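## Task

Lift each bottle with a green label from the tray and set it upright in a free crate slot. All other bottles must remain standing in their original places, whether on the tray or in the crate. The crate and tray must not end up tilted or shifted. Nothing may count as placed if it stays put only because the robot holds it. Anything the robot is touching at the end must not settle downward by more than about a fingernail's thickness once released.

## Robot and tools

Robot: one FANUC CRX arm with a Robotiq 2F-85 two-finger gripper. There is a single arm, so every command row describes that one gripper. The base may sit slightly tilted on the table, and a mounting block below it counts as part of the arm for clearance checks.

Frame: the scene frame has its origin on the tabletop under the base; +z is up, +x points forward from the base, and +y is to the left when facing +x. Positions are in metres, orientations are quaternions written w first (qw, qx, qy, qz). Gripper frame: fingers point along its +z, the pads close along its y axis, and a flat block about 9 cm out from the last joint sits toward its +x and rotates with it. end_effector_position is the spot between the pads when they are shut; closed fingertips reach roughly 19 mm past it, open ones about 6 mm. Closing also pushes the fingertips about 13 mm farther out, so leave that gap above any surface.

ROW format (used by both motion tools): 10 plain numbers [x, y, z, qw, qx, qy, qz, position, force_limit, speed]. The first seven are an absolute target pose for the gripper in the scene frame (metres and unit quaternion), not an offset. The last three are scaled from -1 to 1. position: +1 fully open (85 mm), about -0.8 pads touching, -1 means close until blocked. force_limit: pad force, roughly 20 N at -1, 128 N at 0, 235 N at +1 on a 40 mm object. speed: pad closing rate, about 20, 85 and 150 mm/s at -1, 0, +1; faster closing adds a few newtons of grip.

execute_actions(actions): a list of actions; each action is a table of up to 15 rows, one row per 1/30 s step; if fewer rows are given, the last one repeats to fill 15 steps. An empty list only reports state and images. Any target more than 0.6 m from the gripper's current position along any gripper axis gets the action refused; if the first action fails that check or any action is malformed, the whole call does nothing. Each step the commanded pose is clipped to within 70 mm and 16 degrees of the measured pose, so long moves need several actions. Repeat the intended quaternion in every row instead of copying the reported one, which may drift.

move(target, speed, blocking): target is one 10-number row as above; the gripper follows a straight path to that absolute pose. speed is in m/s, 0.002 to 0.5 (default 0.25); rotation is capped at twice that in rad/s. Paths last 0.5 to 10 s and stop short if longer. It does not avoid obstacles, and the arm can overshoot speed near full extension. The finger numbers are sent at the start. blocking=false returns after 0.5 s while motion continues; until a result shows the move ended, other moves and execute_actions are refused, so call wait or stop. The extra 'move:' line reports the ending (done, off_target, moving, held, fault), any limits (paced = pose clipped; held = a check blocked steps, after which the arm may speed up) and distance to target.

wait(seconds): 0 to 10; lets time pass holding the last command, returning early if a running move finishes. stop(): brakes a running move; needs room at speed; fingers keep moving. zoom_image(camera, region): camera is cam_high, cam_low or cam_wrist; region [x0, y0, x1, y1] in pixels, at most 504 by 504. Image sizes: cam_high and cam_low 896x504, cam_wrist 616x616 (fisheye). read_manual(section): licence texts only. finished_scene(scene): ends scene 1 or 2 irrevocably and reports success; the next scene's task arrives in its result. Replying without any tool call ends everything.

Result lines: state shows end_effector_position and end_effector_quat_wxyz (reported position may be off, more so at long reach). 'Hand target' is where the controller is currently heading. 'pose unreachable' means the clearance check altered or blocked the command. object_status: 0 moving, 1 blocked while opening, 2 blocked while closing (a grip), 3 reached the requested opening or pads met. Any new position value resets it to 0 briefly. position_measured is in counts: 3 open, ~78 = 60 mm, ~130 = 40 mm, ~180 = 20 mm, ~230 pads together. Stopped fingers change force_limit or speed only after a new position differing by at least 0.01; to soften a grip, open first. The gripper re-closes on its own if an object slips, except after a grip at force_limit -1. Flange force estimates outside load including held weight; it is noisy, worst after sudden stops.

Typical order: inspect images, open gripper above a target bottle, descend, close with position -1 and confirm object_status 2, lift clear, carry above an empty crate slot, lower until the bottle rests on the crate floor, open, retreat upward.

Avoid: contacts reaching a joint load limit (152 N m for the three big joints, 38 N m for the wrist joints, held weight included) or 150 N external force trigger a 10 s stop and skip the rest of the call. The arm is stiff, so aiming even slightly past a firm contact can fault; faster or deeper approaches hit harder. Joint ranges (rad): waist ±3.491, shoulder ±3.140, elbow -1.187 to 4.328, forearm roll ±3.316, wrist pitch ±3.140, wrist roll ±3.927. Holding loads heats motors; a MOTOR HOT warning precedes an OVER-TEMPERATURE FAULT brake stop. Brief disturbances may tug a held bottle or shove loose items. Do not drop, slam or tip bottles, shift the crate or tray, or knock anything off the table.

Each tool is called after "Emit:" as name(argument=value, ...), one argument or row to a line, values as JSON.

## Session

Emit:
execute_actions(
  actions=[],
)

Scene clock: 0.00 s.
end_effector_position=(+0.4948, -0.3485, +0.2102) position_measured=3 object_status=3 end_effector_quat_wxyz=(-0.593, -0.192, +0.748, -0.229)
Joint positions: [ 0.114  0.925  0.348  0.918 -2.248  0.352]
Joint velocities: [-0.     0.001  0.     0.001 -0.     0.001]
Flange force (N, the push that the arm receives, along the gripper's own x y z axes): no reading
Hand target: +0.495, -0.348, +0.210; -0.593, -0.192, +0.748, -0.229

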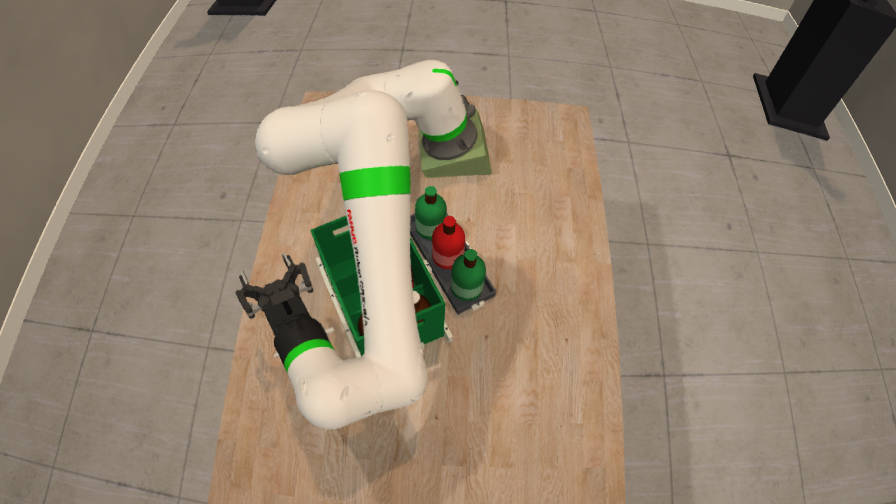

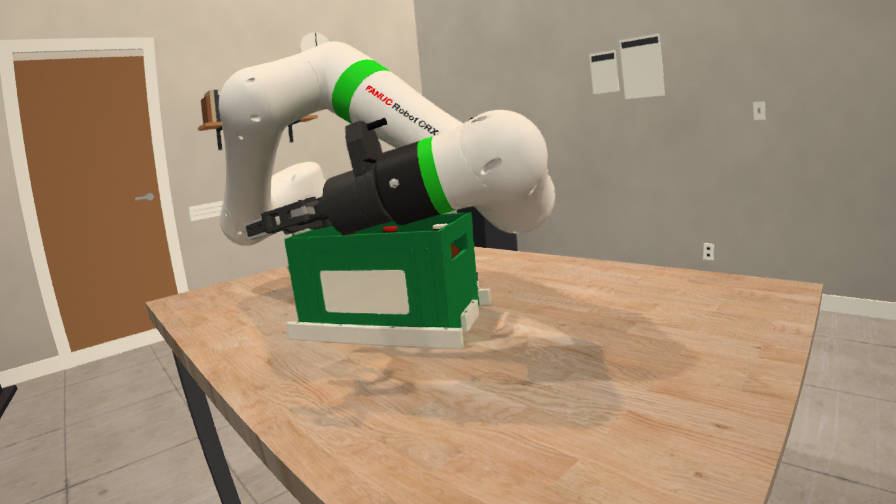

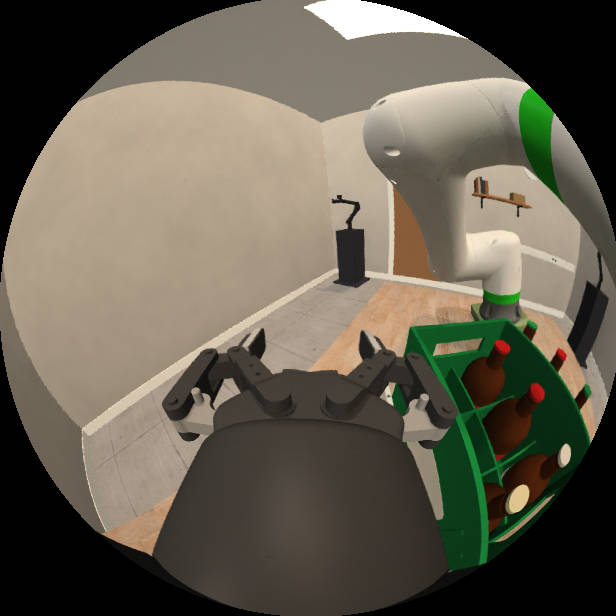

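Emit:
move(
  target=[0.40,-0.08,0.46,0,0.522,0.853,0,0.3,0,0],
  speed=0.35,
)

Emit:
zoom_image(
  camera="cam_wrist",
  region=[180,180,440,400],
)

Scene clock: 14.93 s.
end_effector_position=(+0.4006, -0.0806, +0.4598) position_measured=91 object_status=3 end_effector_quat_wxyz=(+0.001, +0.522, +0.853, -0.000)
Joint positions: [ 0.8   -0.088  0.161  0.274 -1.956 -1.681]
Joint velocities: [ 0.001 -0.001 -0.    -0.     0.001 -0.   ]
Flange force (N, the push that the arm receives, along the gripper's own x y z axes): [3.6 6.8 -7.4]
Hand target: +0.401, -0.081, +0.460; +0.001, +0.522, +0.853, -0.000
Off the commanded pose: 0.001 m, 0 deg.
move: done

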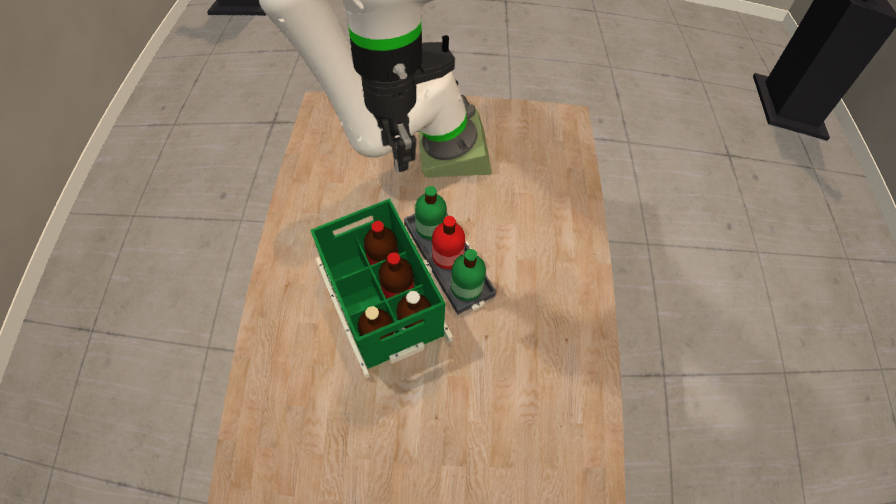

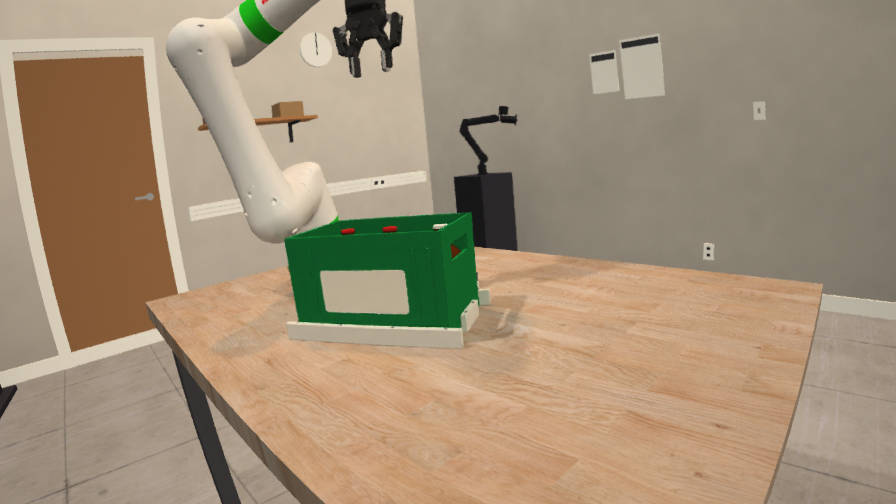

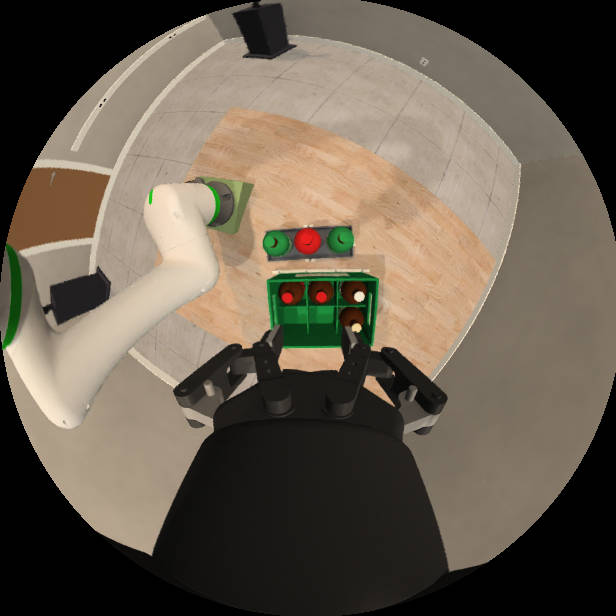

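Region (180, 180, 440, 400) of cam_wrist's 616x616 image, scaled by 1.938, with more detail than that image has; it fills the top 426 rows of this view, and the rest is white.

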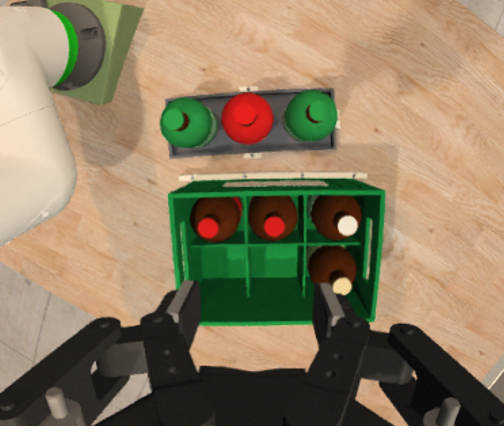

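Emit:
move(
  target=[0.413,0.063,0.25,0,0.522,0.853,0,0.3,0,0],
  speed=0.3,
)

Emit:
zoom_image(
  camera="cam_wrist",
  region=[210,260,410,400],
)

Emit:
zoom_image(
  camera="cam_high",
  region=[300,170,540,380],
)

Scene clock: 27.83 s.
end_effector_position=(+0.4132, +0.0627, +0.2499) position_measured=91 object_status=3 end_effector_quat_wxyz=(+0.001, +0.522, +0.853, +0.000)
Joint positions: [ 0.911  0.018 -0.294  0.237 -1.44  -1.93 ]
Joint velocities: [-0.     0.001 -0.001  0.001  0.001  0.001]
Flange force (N, the push that the arm receives, along the gripper's own x y z axes): [4.1 5.7 -1.3]
Hand target: +0.413, +0.063, +0.250; +0.001, +0.522, +0.853, +0.000
Off the commanded pose: 0.000 m, 0 deg.
move: done

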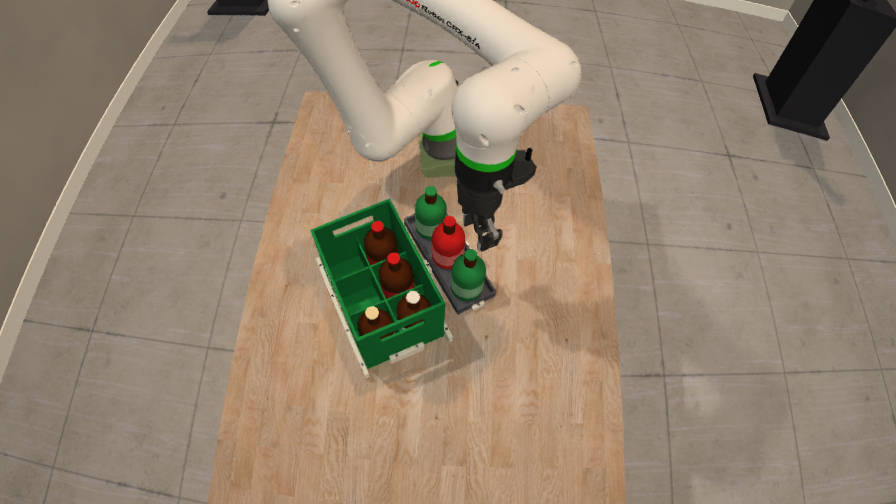

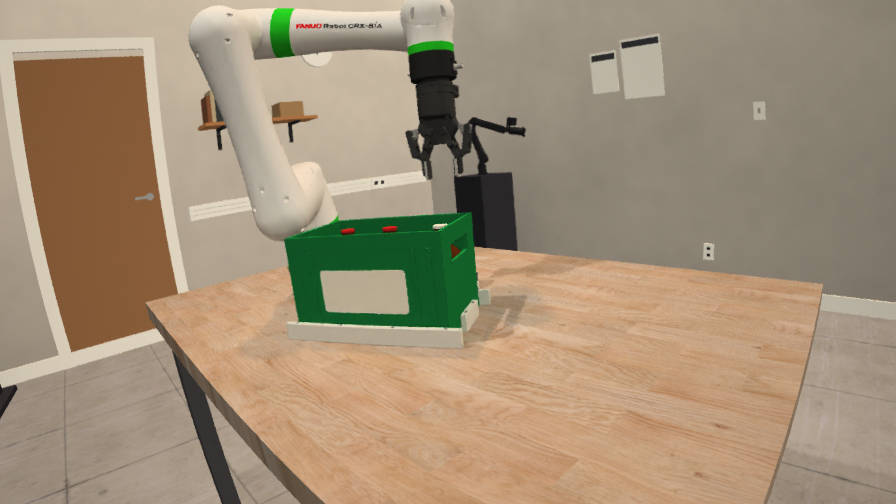

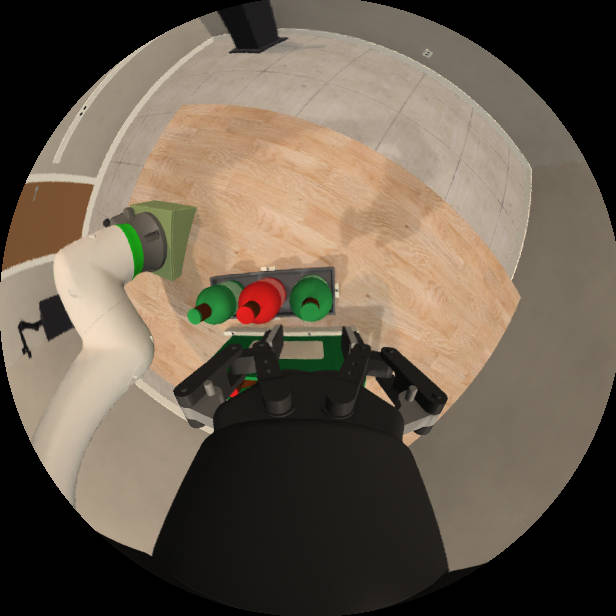

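Region (210, 260, 410, 400) of cam_wrist's 616x616 image, scaled by 2.520, with more detail than that image has; it fills the top 353 rows of this view, and the rest is white.

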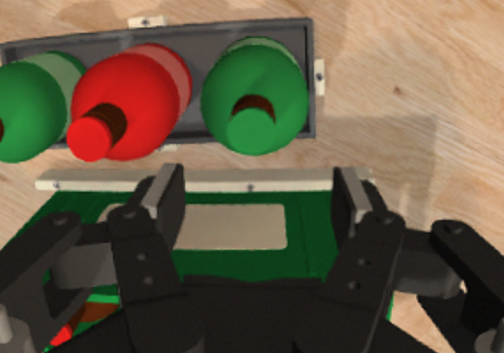

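Region (300, 170, 540, 380) of cam_high's 896x504 image, scaled by 2.100, with more detail than that image has; it fills the top 441 rows of this view, and the rest is white.

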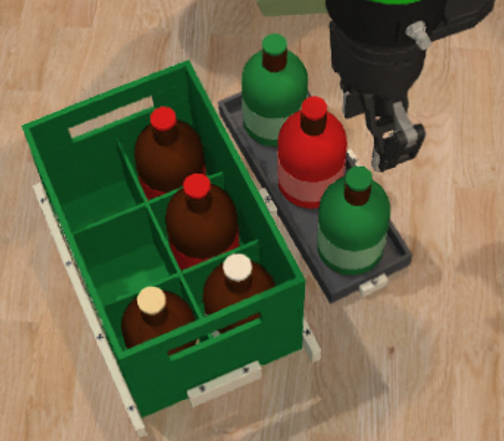

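Emit:
move(
  target=[0.409,0.062,0.18,0,0.522,0.853,0,0.3,0,0],
  speed=0.2,
)

Emit:
zoom_image(
  camera="cam_wrist",
  region=[210,260,410,400],
)

Scene clock: 37.90 s.
end_effector_position=(+0.4089, +0.0620, +0.1800) position_measured=91 object_status=3 end_effector_quat_wxyz=(-0.000, +0.522, +0.853, +0.000)
Joint positions: [ 0.876  0.045 -0.433  0.251 -1.27  -1.939]
Joint velocities: [-0.     0.001 -0.    -0.002  0.001  0.001]
Flange force (N, the push that the arm receives, along the gripper's own x y z axes): [4.4 8.4 -2.8]
Hand target: +0.409, +0.062, +0.180; -0.000, +0.522, +0.853, +0.000
Off the commanded pose: 0.000 m, 0 deg.
move: done

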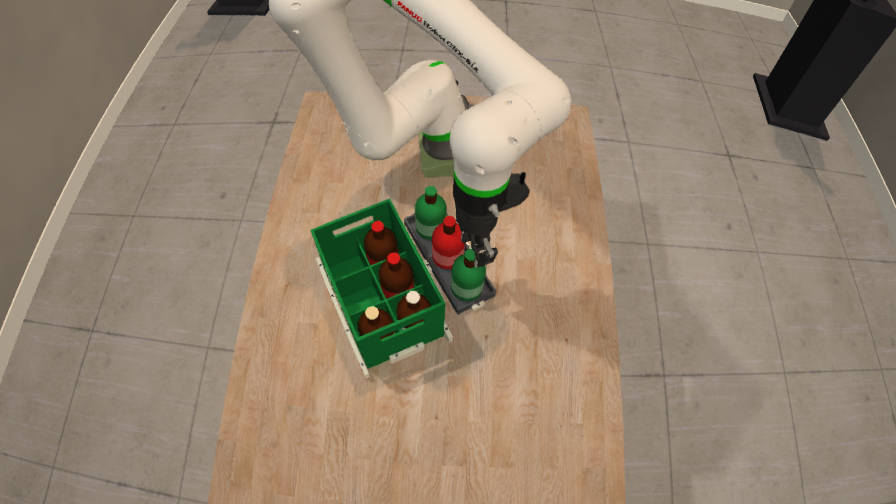

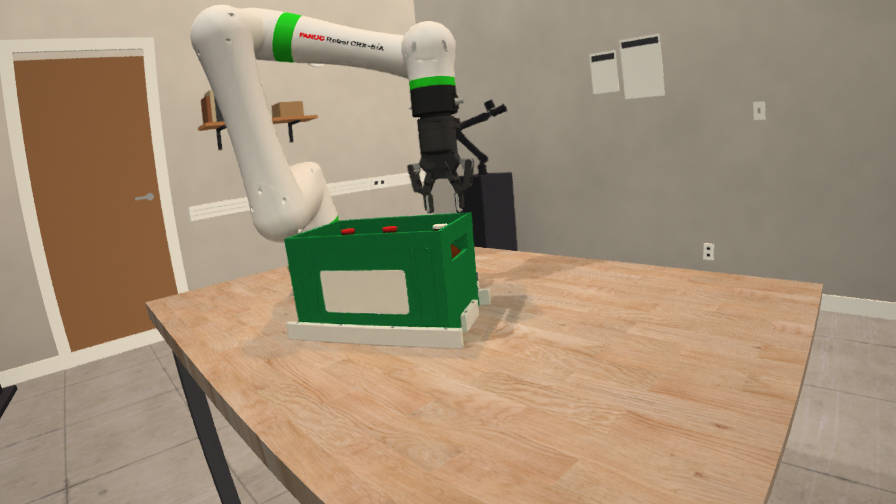

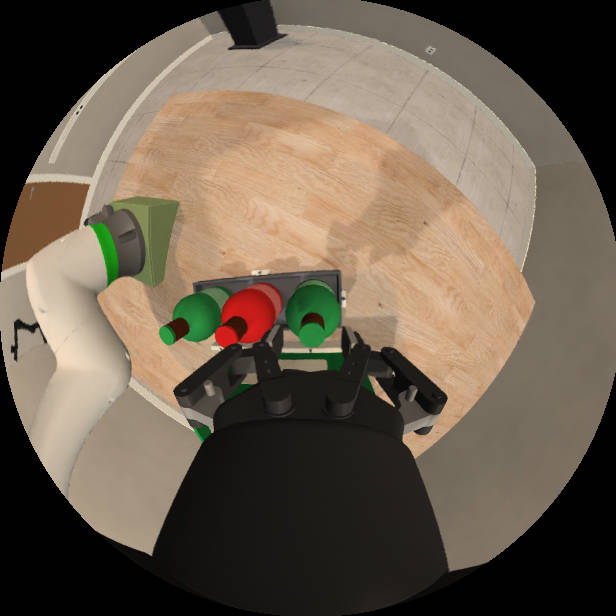

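Region (210, 260, 410, 400) of cam_wrist's 616x616 image, scaled by 2.520, with more detail than that image has; it fills the top 353 rows of this view, and the rest is white.

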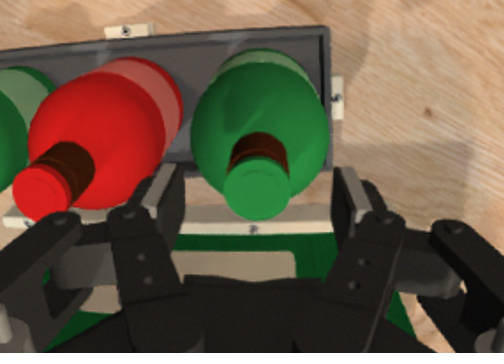

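Emit:
move(
  target=[0.409,0.062,0.148,0,0.522,0.853,0,0.3,0,0],
  speed=0.08,
)

Emit:
move(
  target=[0.409,0.062,0.148,0,0.522,0.853,0,-1,-0.2,-0.3],
)

Emit:
move(
  target=[0.409,0.062,0.34,0,0.522,0.853,0,-1,-0.2,-0.3],
  speed=0.2,
)

Emit:
zoom_image(
  camera="cam_low",
  region=[350,60,520,250],
)

Scene clock: 48.40 s.
end_effector_position=(+0.4090, +0.0620, +0.1480) position_measured=91 object_status=3 end_effector_quat_wxyz=(-0.000, +0.522, +0.853, +0.000)
Joint positions: [ 0.857  0.073 -0.485  0.262 -1.189 -1.943]
Joint velocities: [-0.    -0.001 -0.    -0.     0.     0.001]
Flange force (N, the push that the arm receives, along the gripper's own x y z axes): [5.2 4.6 -0.7]
Hand target: +0.409, +0.062, +0.148; -0.000, +0.522, +0.853, +0.000
Off the commanded pose: 0.000 m, 0 deg.
move: done

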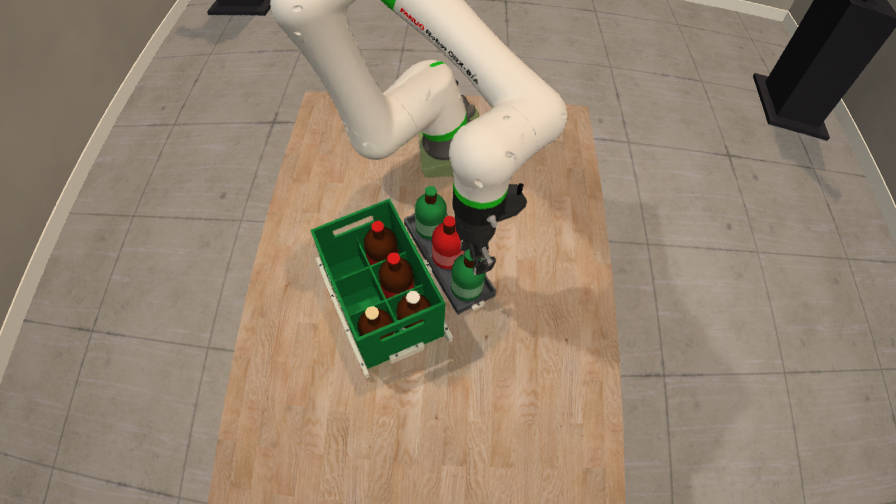

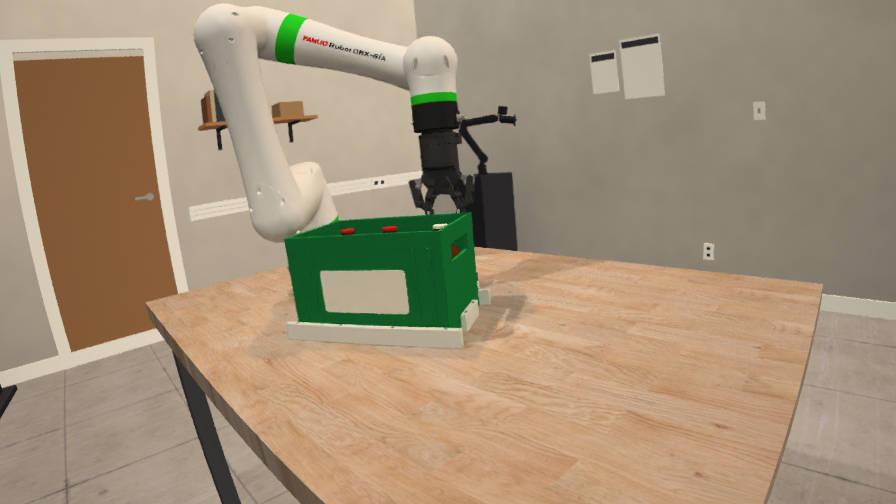

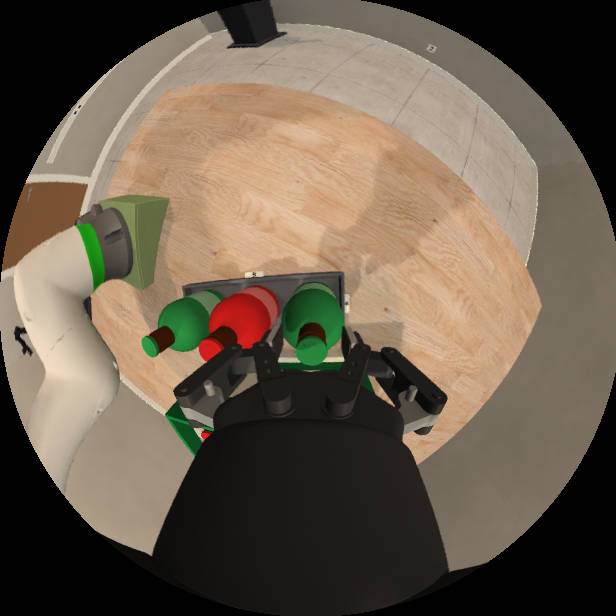

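Scene clock: 49.13 s.
end_effector_position=(+0.4090, +0.0620, +0.1480) position_measured=170 object_status=2 end_effector_quat_wxyz=(+0.000, +0.522, +0.853, -0.000)
Joint positions: [ 0.857  0.073 -0.485  0.263 -1.189 -1.944]
Joint velocities: [-0.    -0.001 -0.001  0.    -0.    -0.001]
Flange force (N, the push that the arm receives, along the gripper's own x y z axes): [5.2 3.0 -14.2]
Hand target: +0.409, +0.062, +0.148; +0.000, +0.522, +0.853, +0.000
Off the commanded pose: 0.000 m, 0 deg.
move: done

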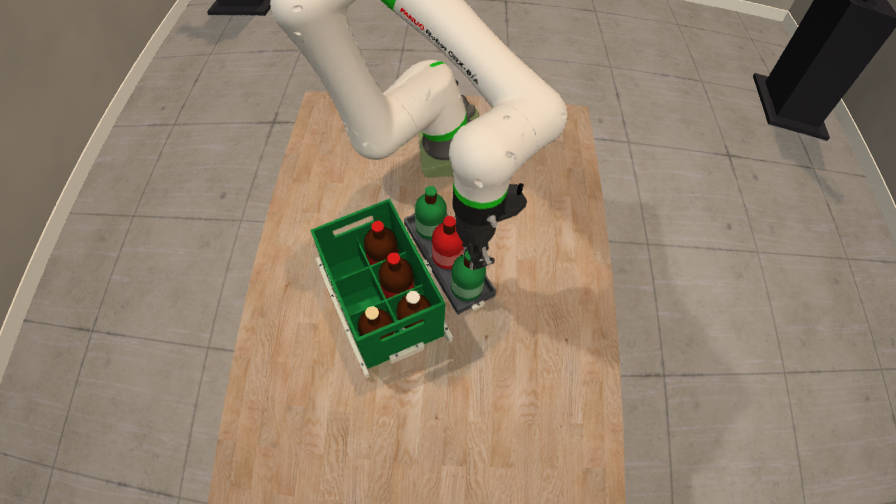

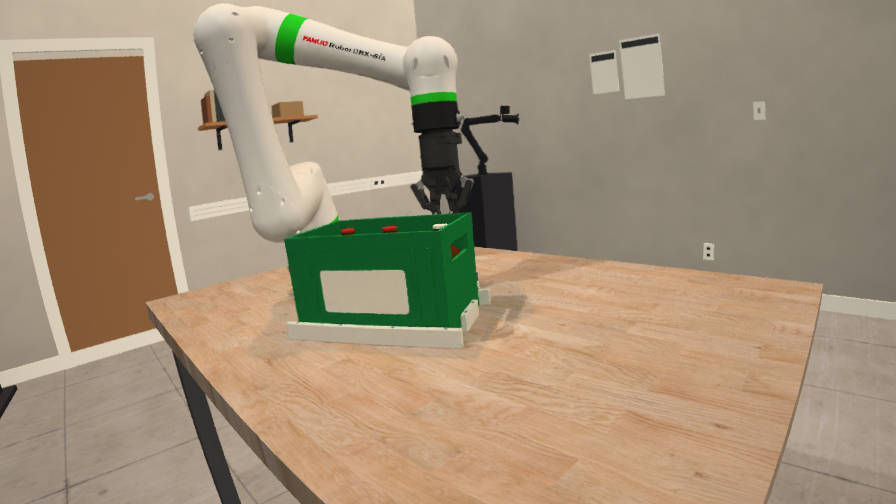

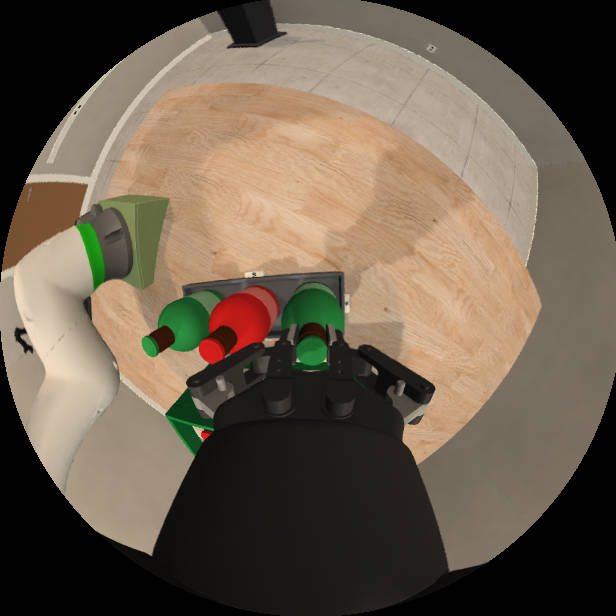

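Scene clock: 50.47 s.
end_effector_position=(+0.4092, +0.0621, +0.3400) position_measured=170 object_status=2 end_effector_quat_wxyz=(+0.000, +0.522, +0.853, -0.000)
Joint positions: [ 0.965  0.004 -0.102  0.225 -1.653 -1.935]
Joint velocities: [ 0.     0.001  0.     0.002 -0.    -0.002]
Flange force (N, the push that the arm receives, along the gripper's own x y z axes): [3.9 6.0 0.4]
Hand target: +0.409, +0.062, +0.340; +0.000, +0.522, +0.853, -0.000
Off the commanded pose: 0.000 m, 0 deg.
move: done

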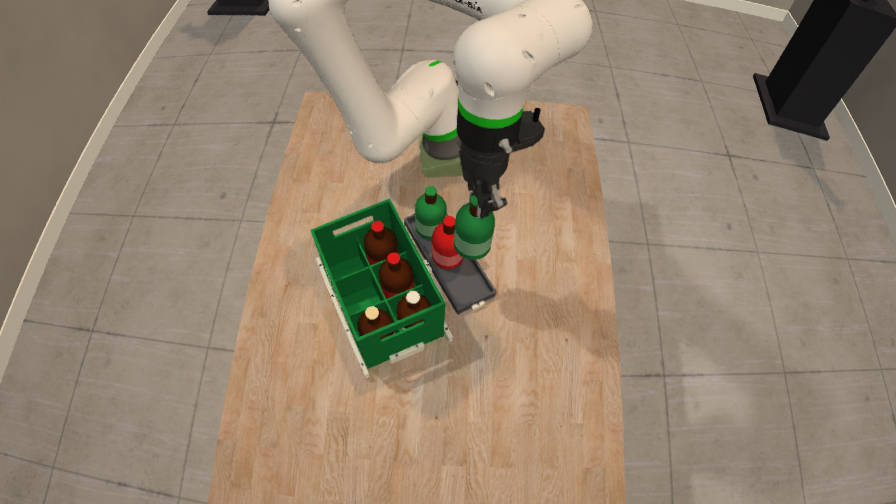

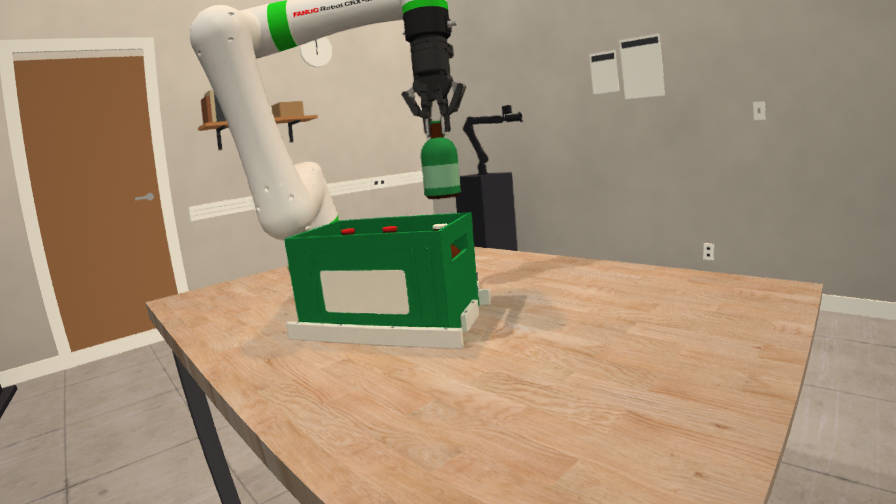

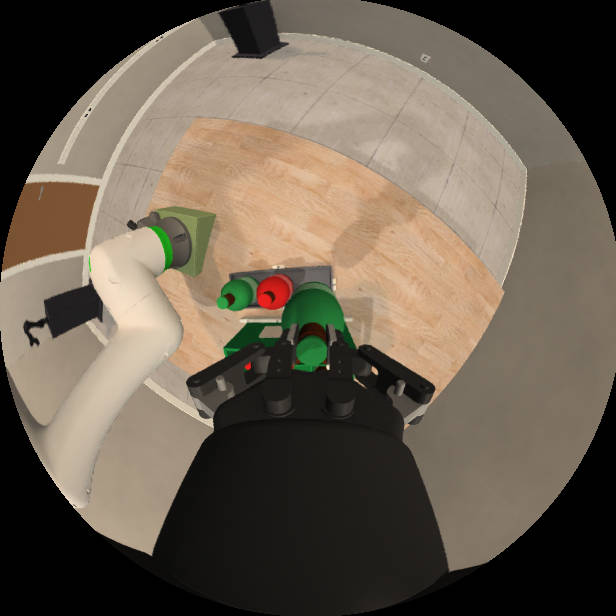

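Region (350, 60, 520, 250) of cam_low's 896x504 image, scaled by 2.653, with more detail than that image has; it fills the left 451 columns of this view, and the rest is white.

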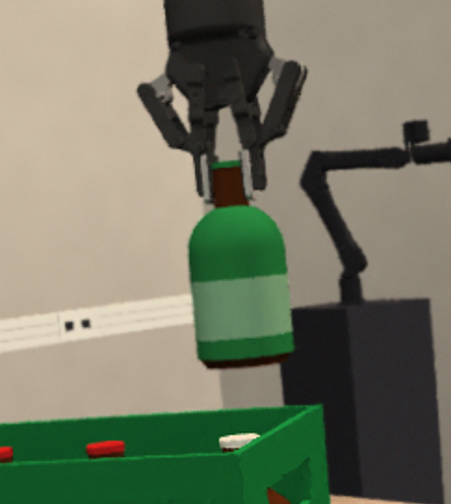

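Emit:
move(
  target=[0.462,-0.171,0.345,0,0.522,0.853,0,-1,-0.2,-0.3],
  speed=0.25,
)

Emit:
zoom_image(
  camera="cam_wrist",
  region=[180,200,440,400],
)

Scene clock: 57.40 s.
end_effector_position=(+0.4614, -0.1709, +0.3449) position_measured=170 object_status=2 end_effector_quat_wxyz=(-0.001, +0.522, +0.853, +0.000)
Joint positions: [ 0.45  -0.025  0.022  0.287 -1.668 -1.396]
Joint velocities: [-0.001 -0.    -0.001 -0.001 -0.001  0.   ]
Flange force (N, the push that the arm receives, along the gripper's own x y z axes): [-0.2 8.1 0.8]
Hand target: +0.461, -0.171, +0.345; -0.001, +0.522, +0.853, +0.000
Off the commanded pose: 0.001 m, 0 deg.
move: done

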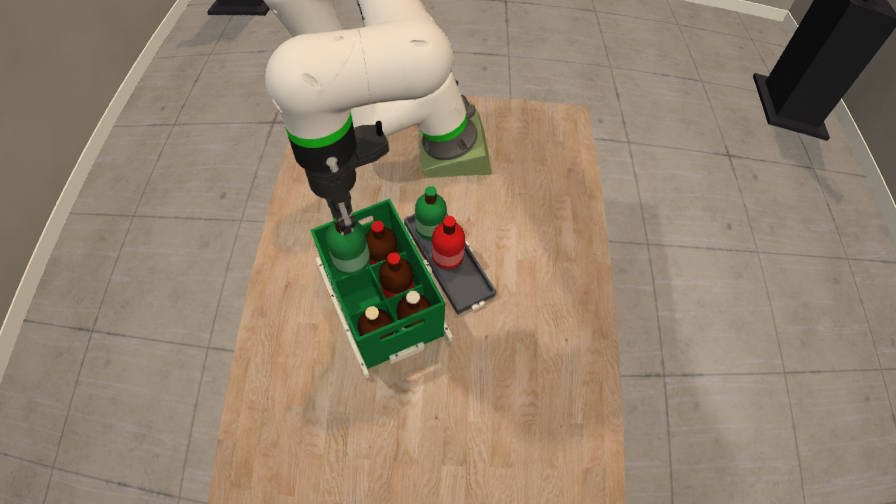

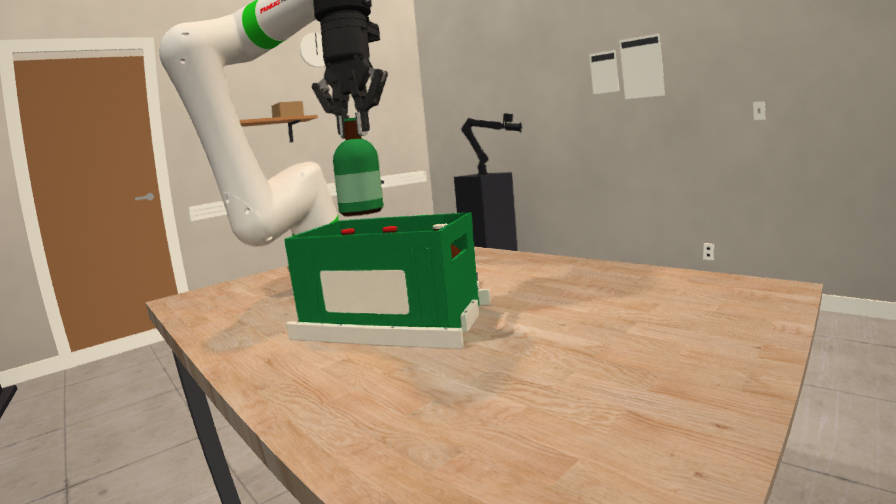

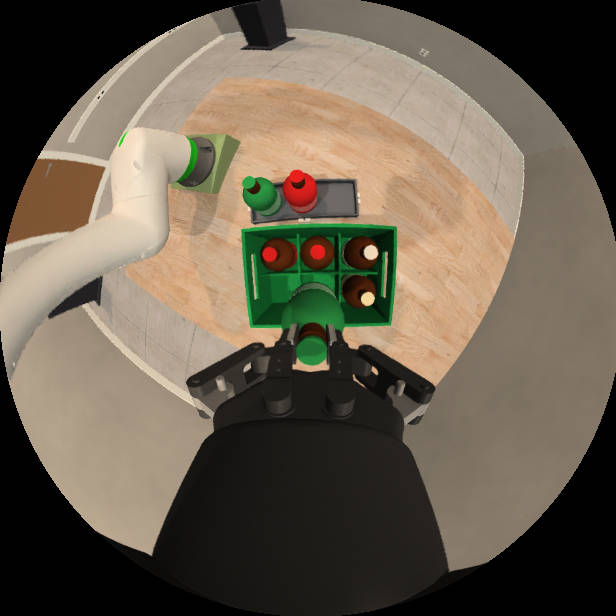

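Region (180, 200, 440, 400) of cam_wrist's 616x616 image, scaled by 1.938, with more detail than that image has; it fills the top 388 rows of this view, and the rest is white.

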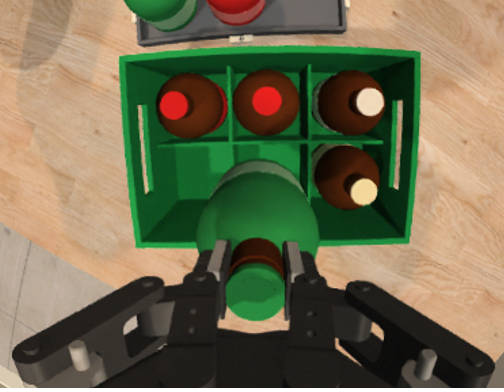

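Emit:
move(
  target=[0.470,-0.170,0.26,0,0.522,0.853,0,-1,-0.2,-0.3],
  speed=0.08,
)

Emit:
zoom_image(
  camera="cam_wrist",
  region=[180,200,440,400],
)

Scene clock: 66.43 s.
end_effector_position=(+0.4699, -0.1701, +0.2600) position_measured=170 object_status=2 end_effector_quat_wxyz=(-0.000, +0.522, +0.853, +0.000)
Joint positions: [ 0.391 -0.004 -0.147  0.292 -1.467 -1.393]
Joint velocities: [0.    0.    0.    0.    0.001 0.   ]
Flange force (N, the push that the arm receives, along the gripper's own x y z axes): [-1.1 8.7 2.0]
Hand target: +0.470, -0.170, +0.260; -0.000, +0.522, +0.853, +0.000
Off the commanded pose: 0.000 m, 0 deg.
move: done

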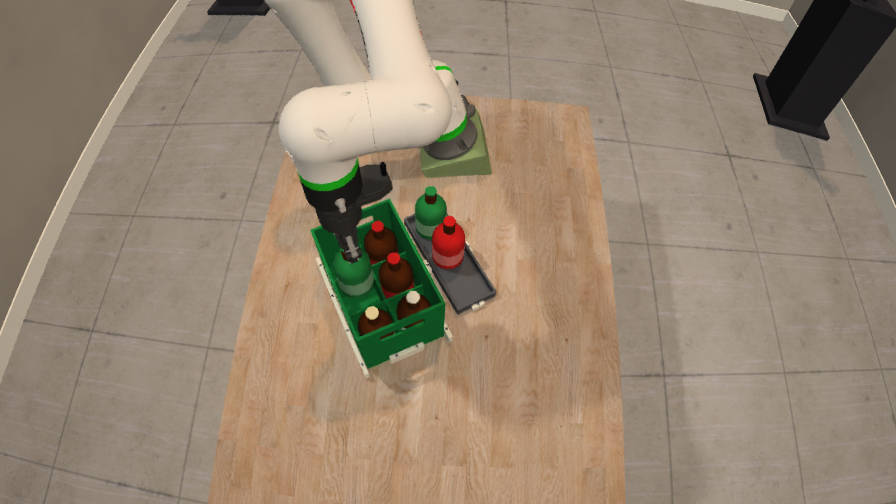

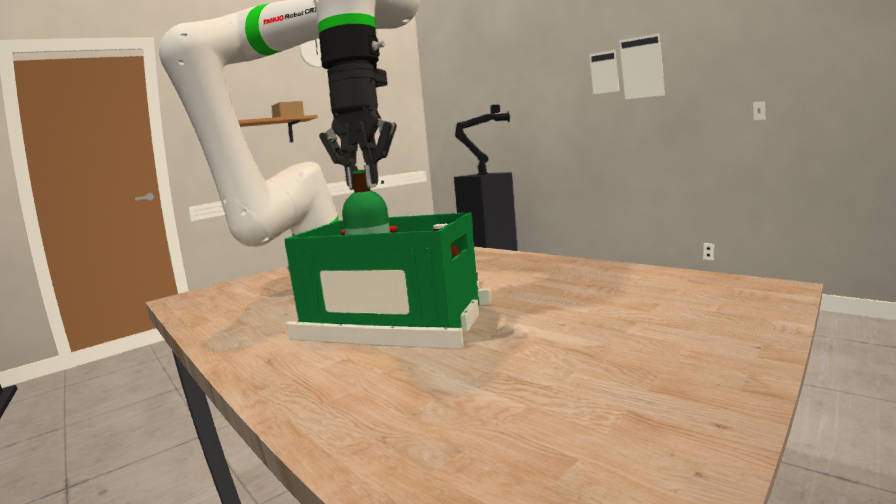

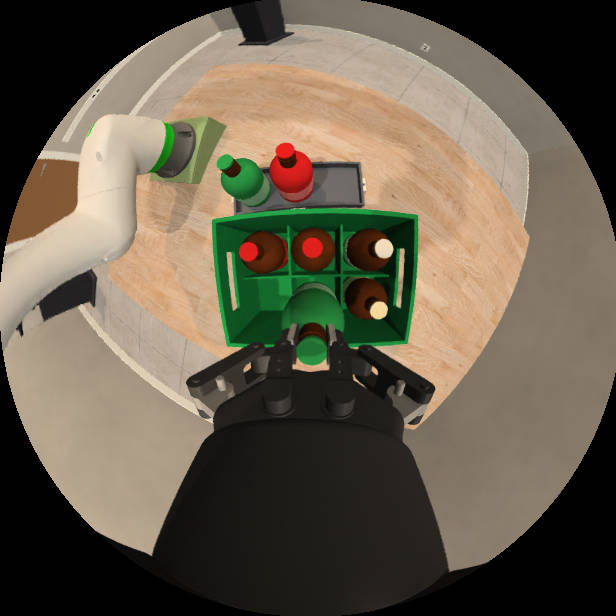

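Region (180, 200, 440, 400) of cam_wrist's 616x616 image, scaled by 1.938, with more detail than that image has; it fills the top 388 rows of this view, and the rest is white.

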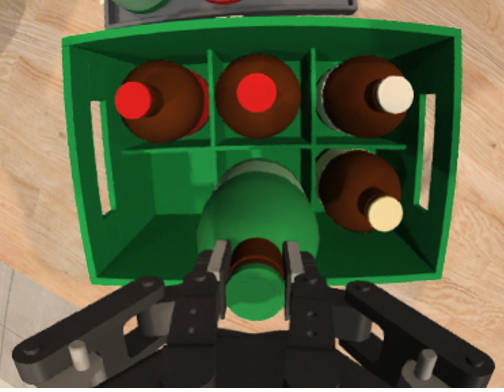

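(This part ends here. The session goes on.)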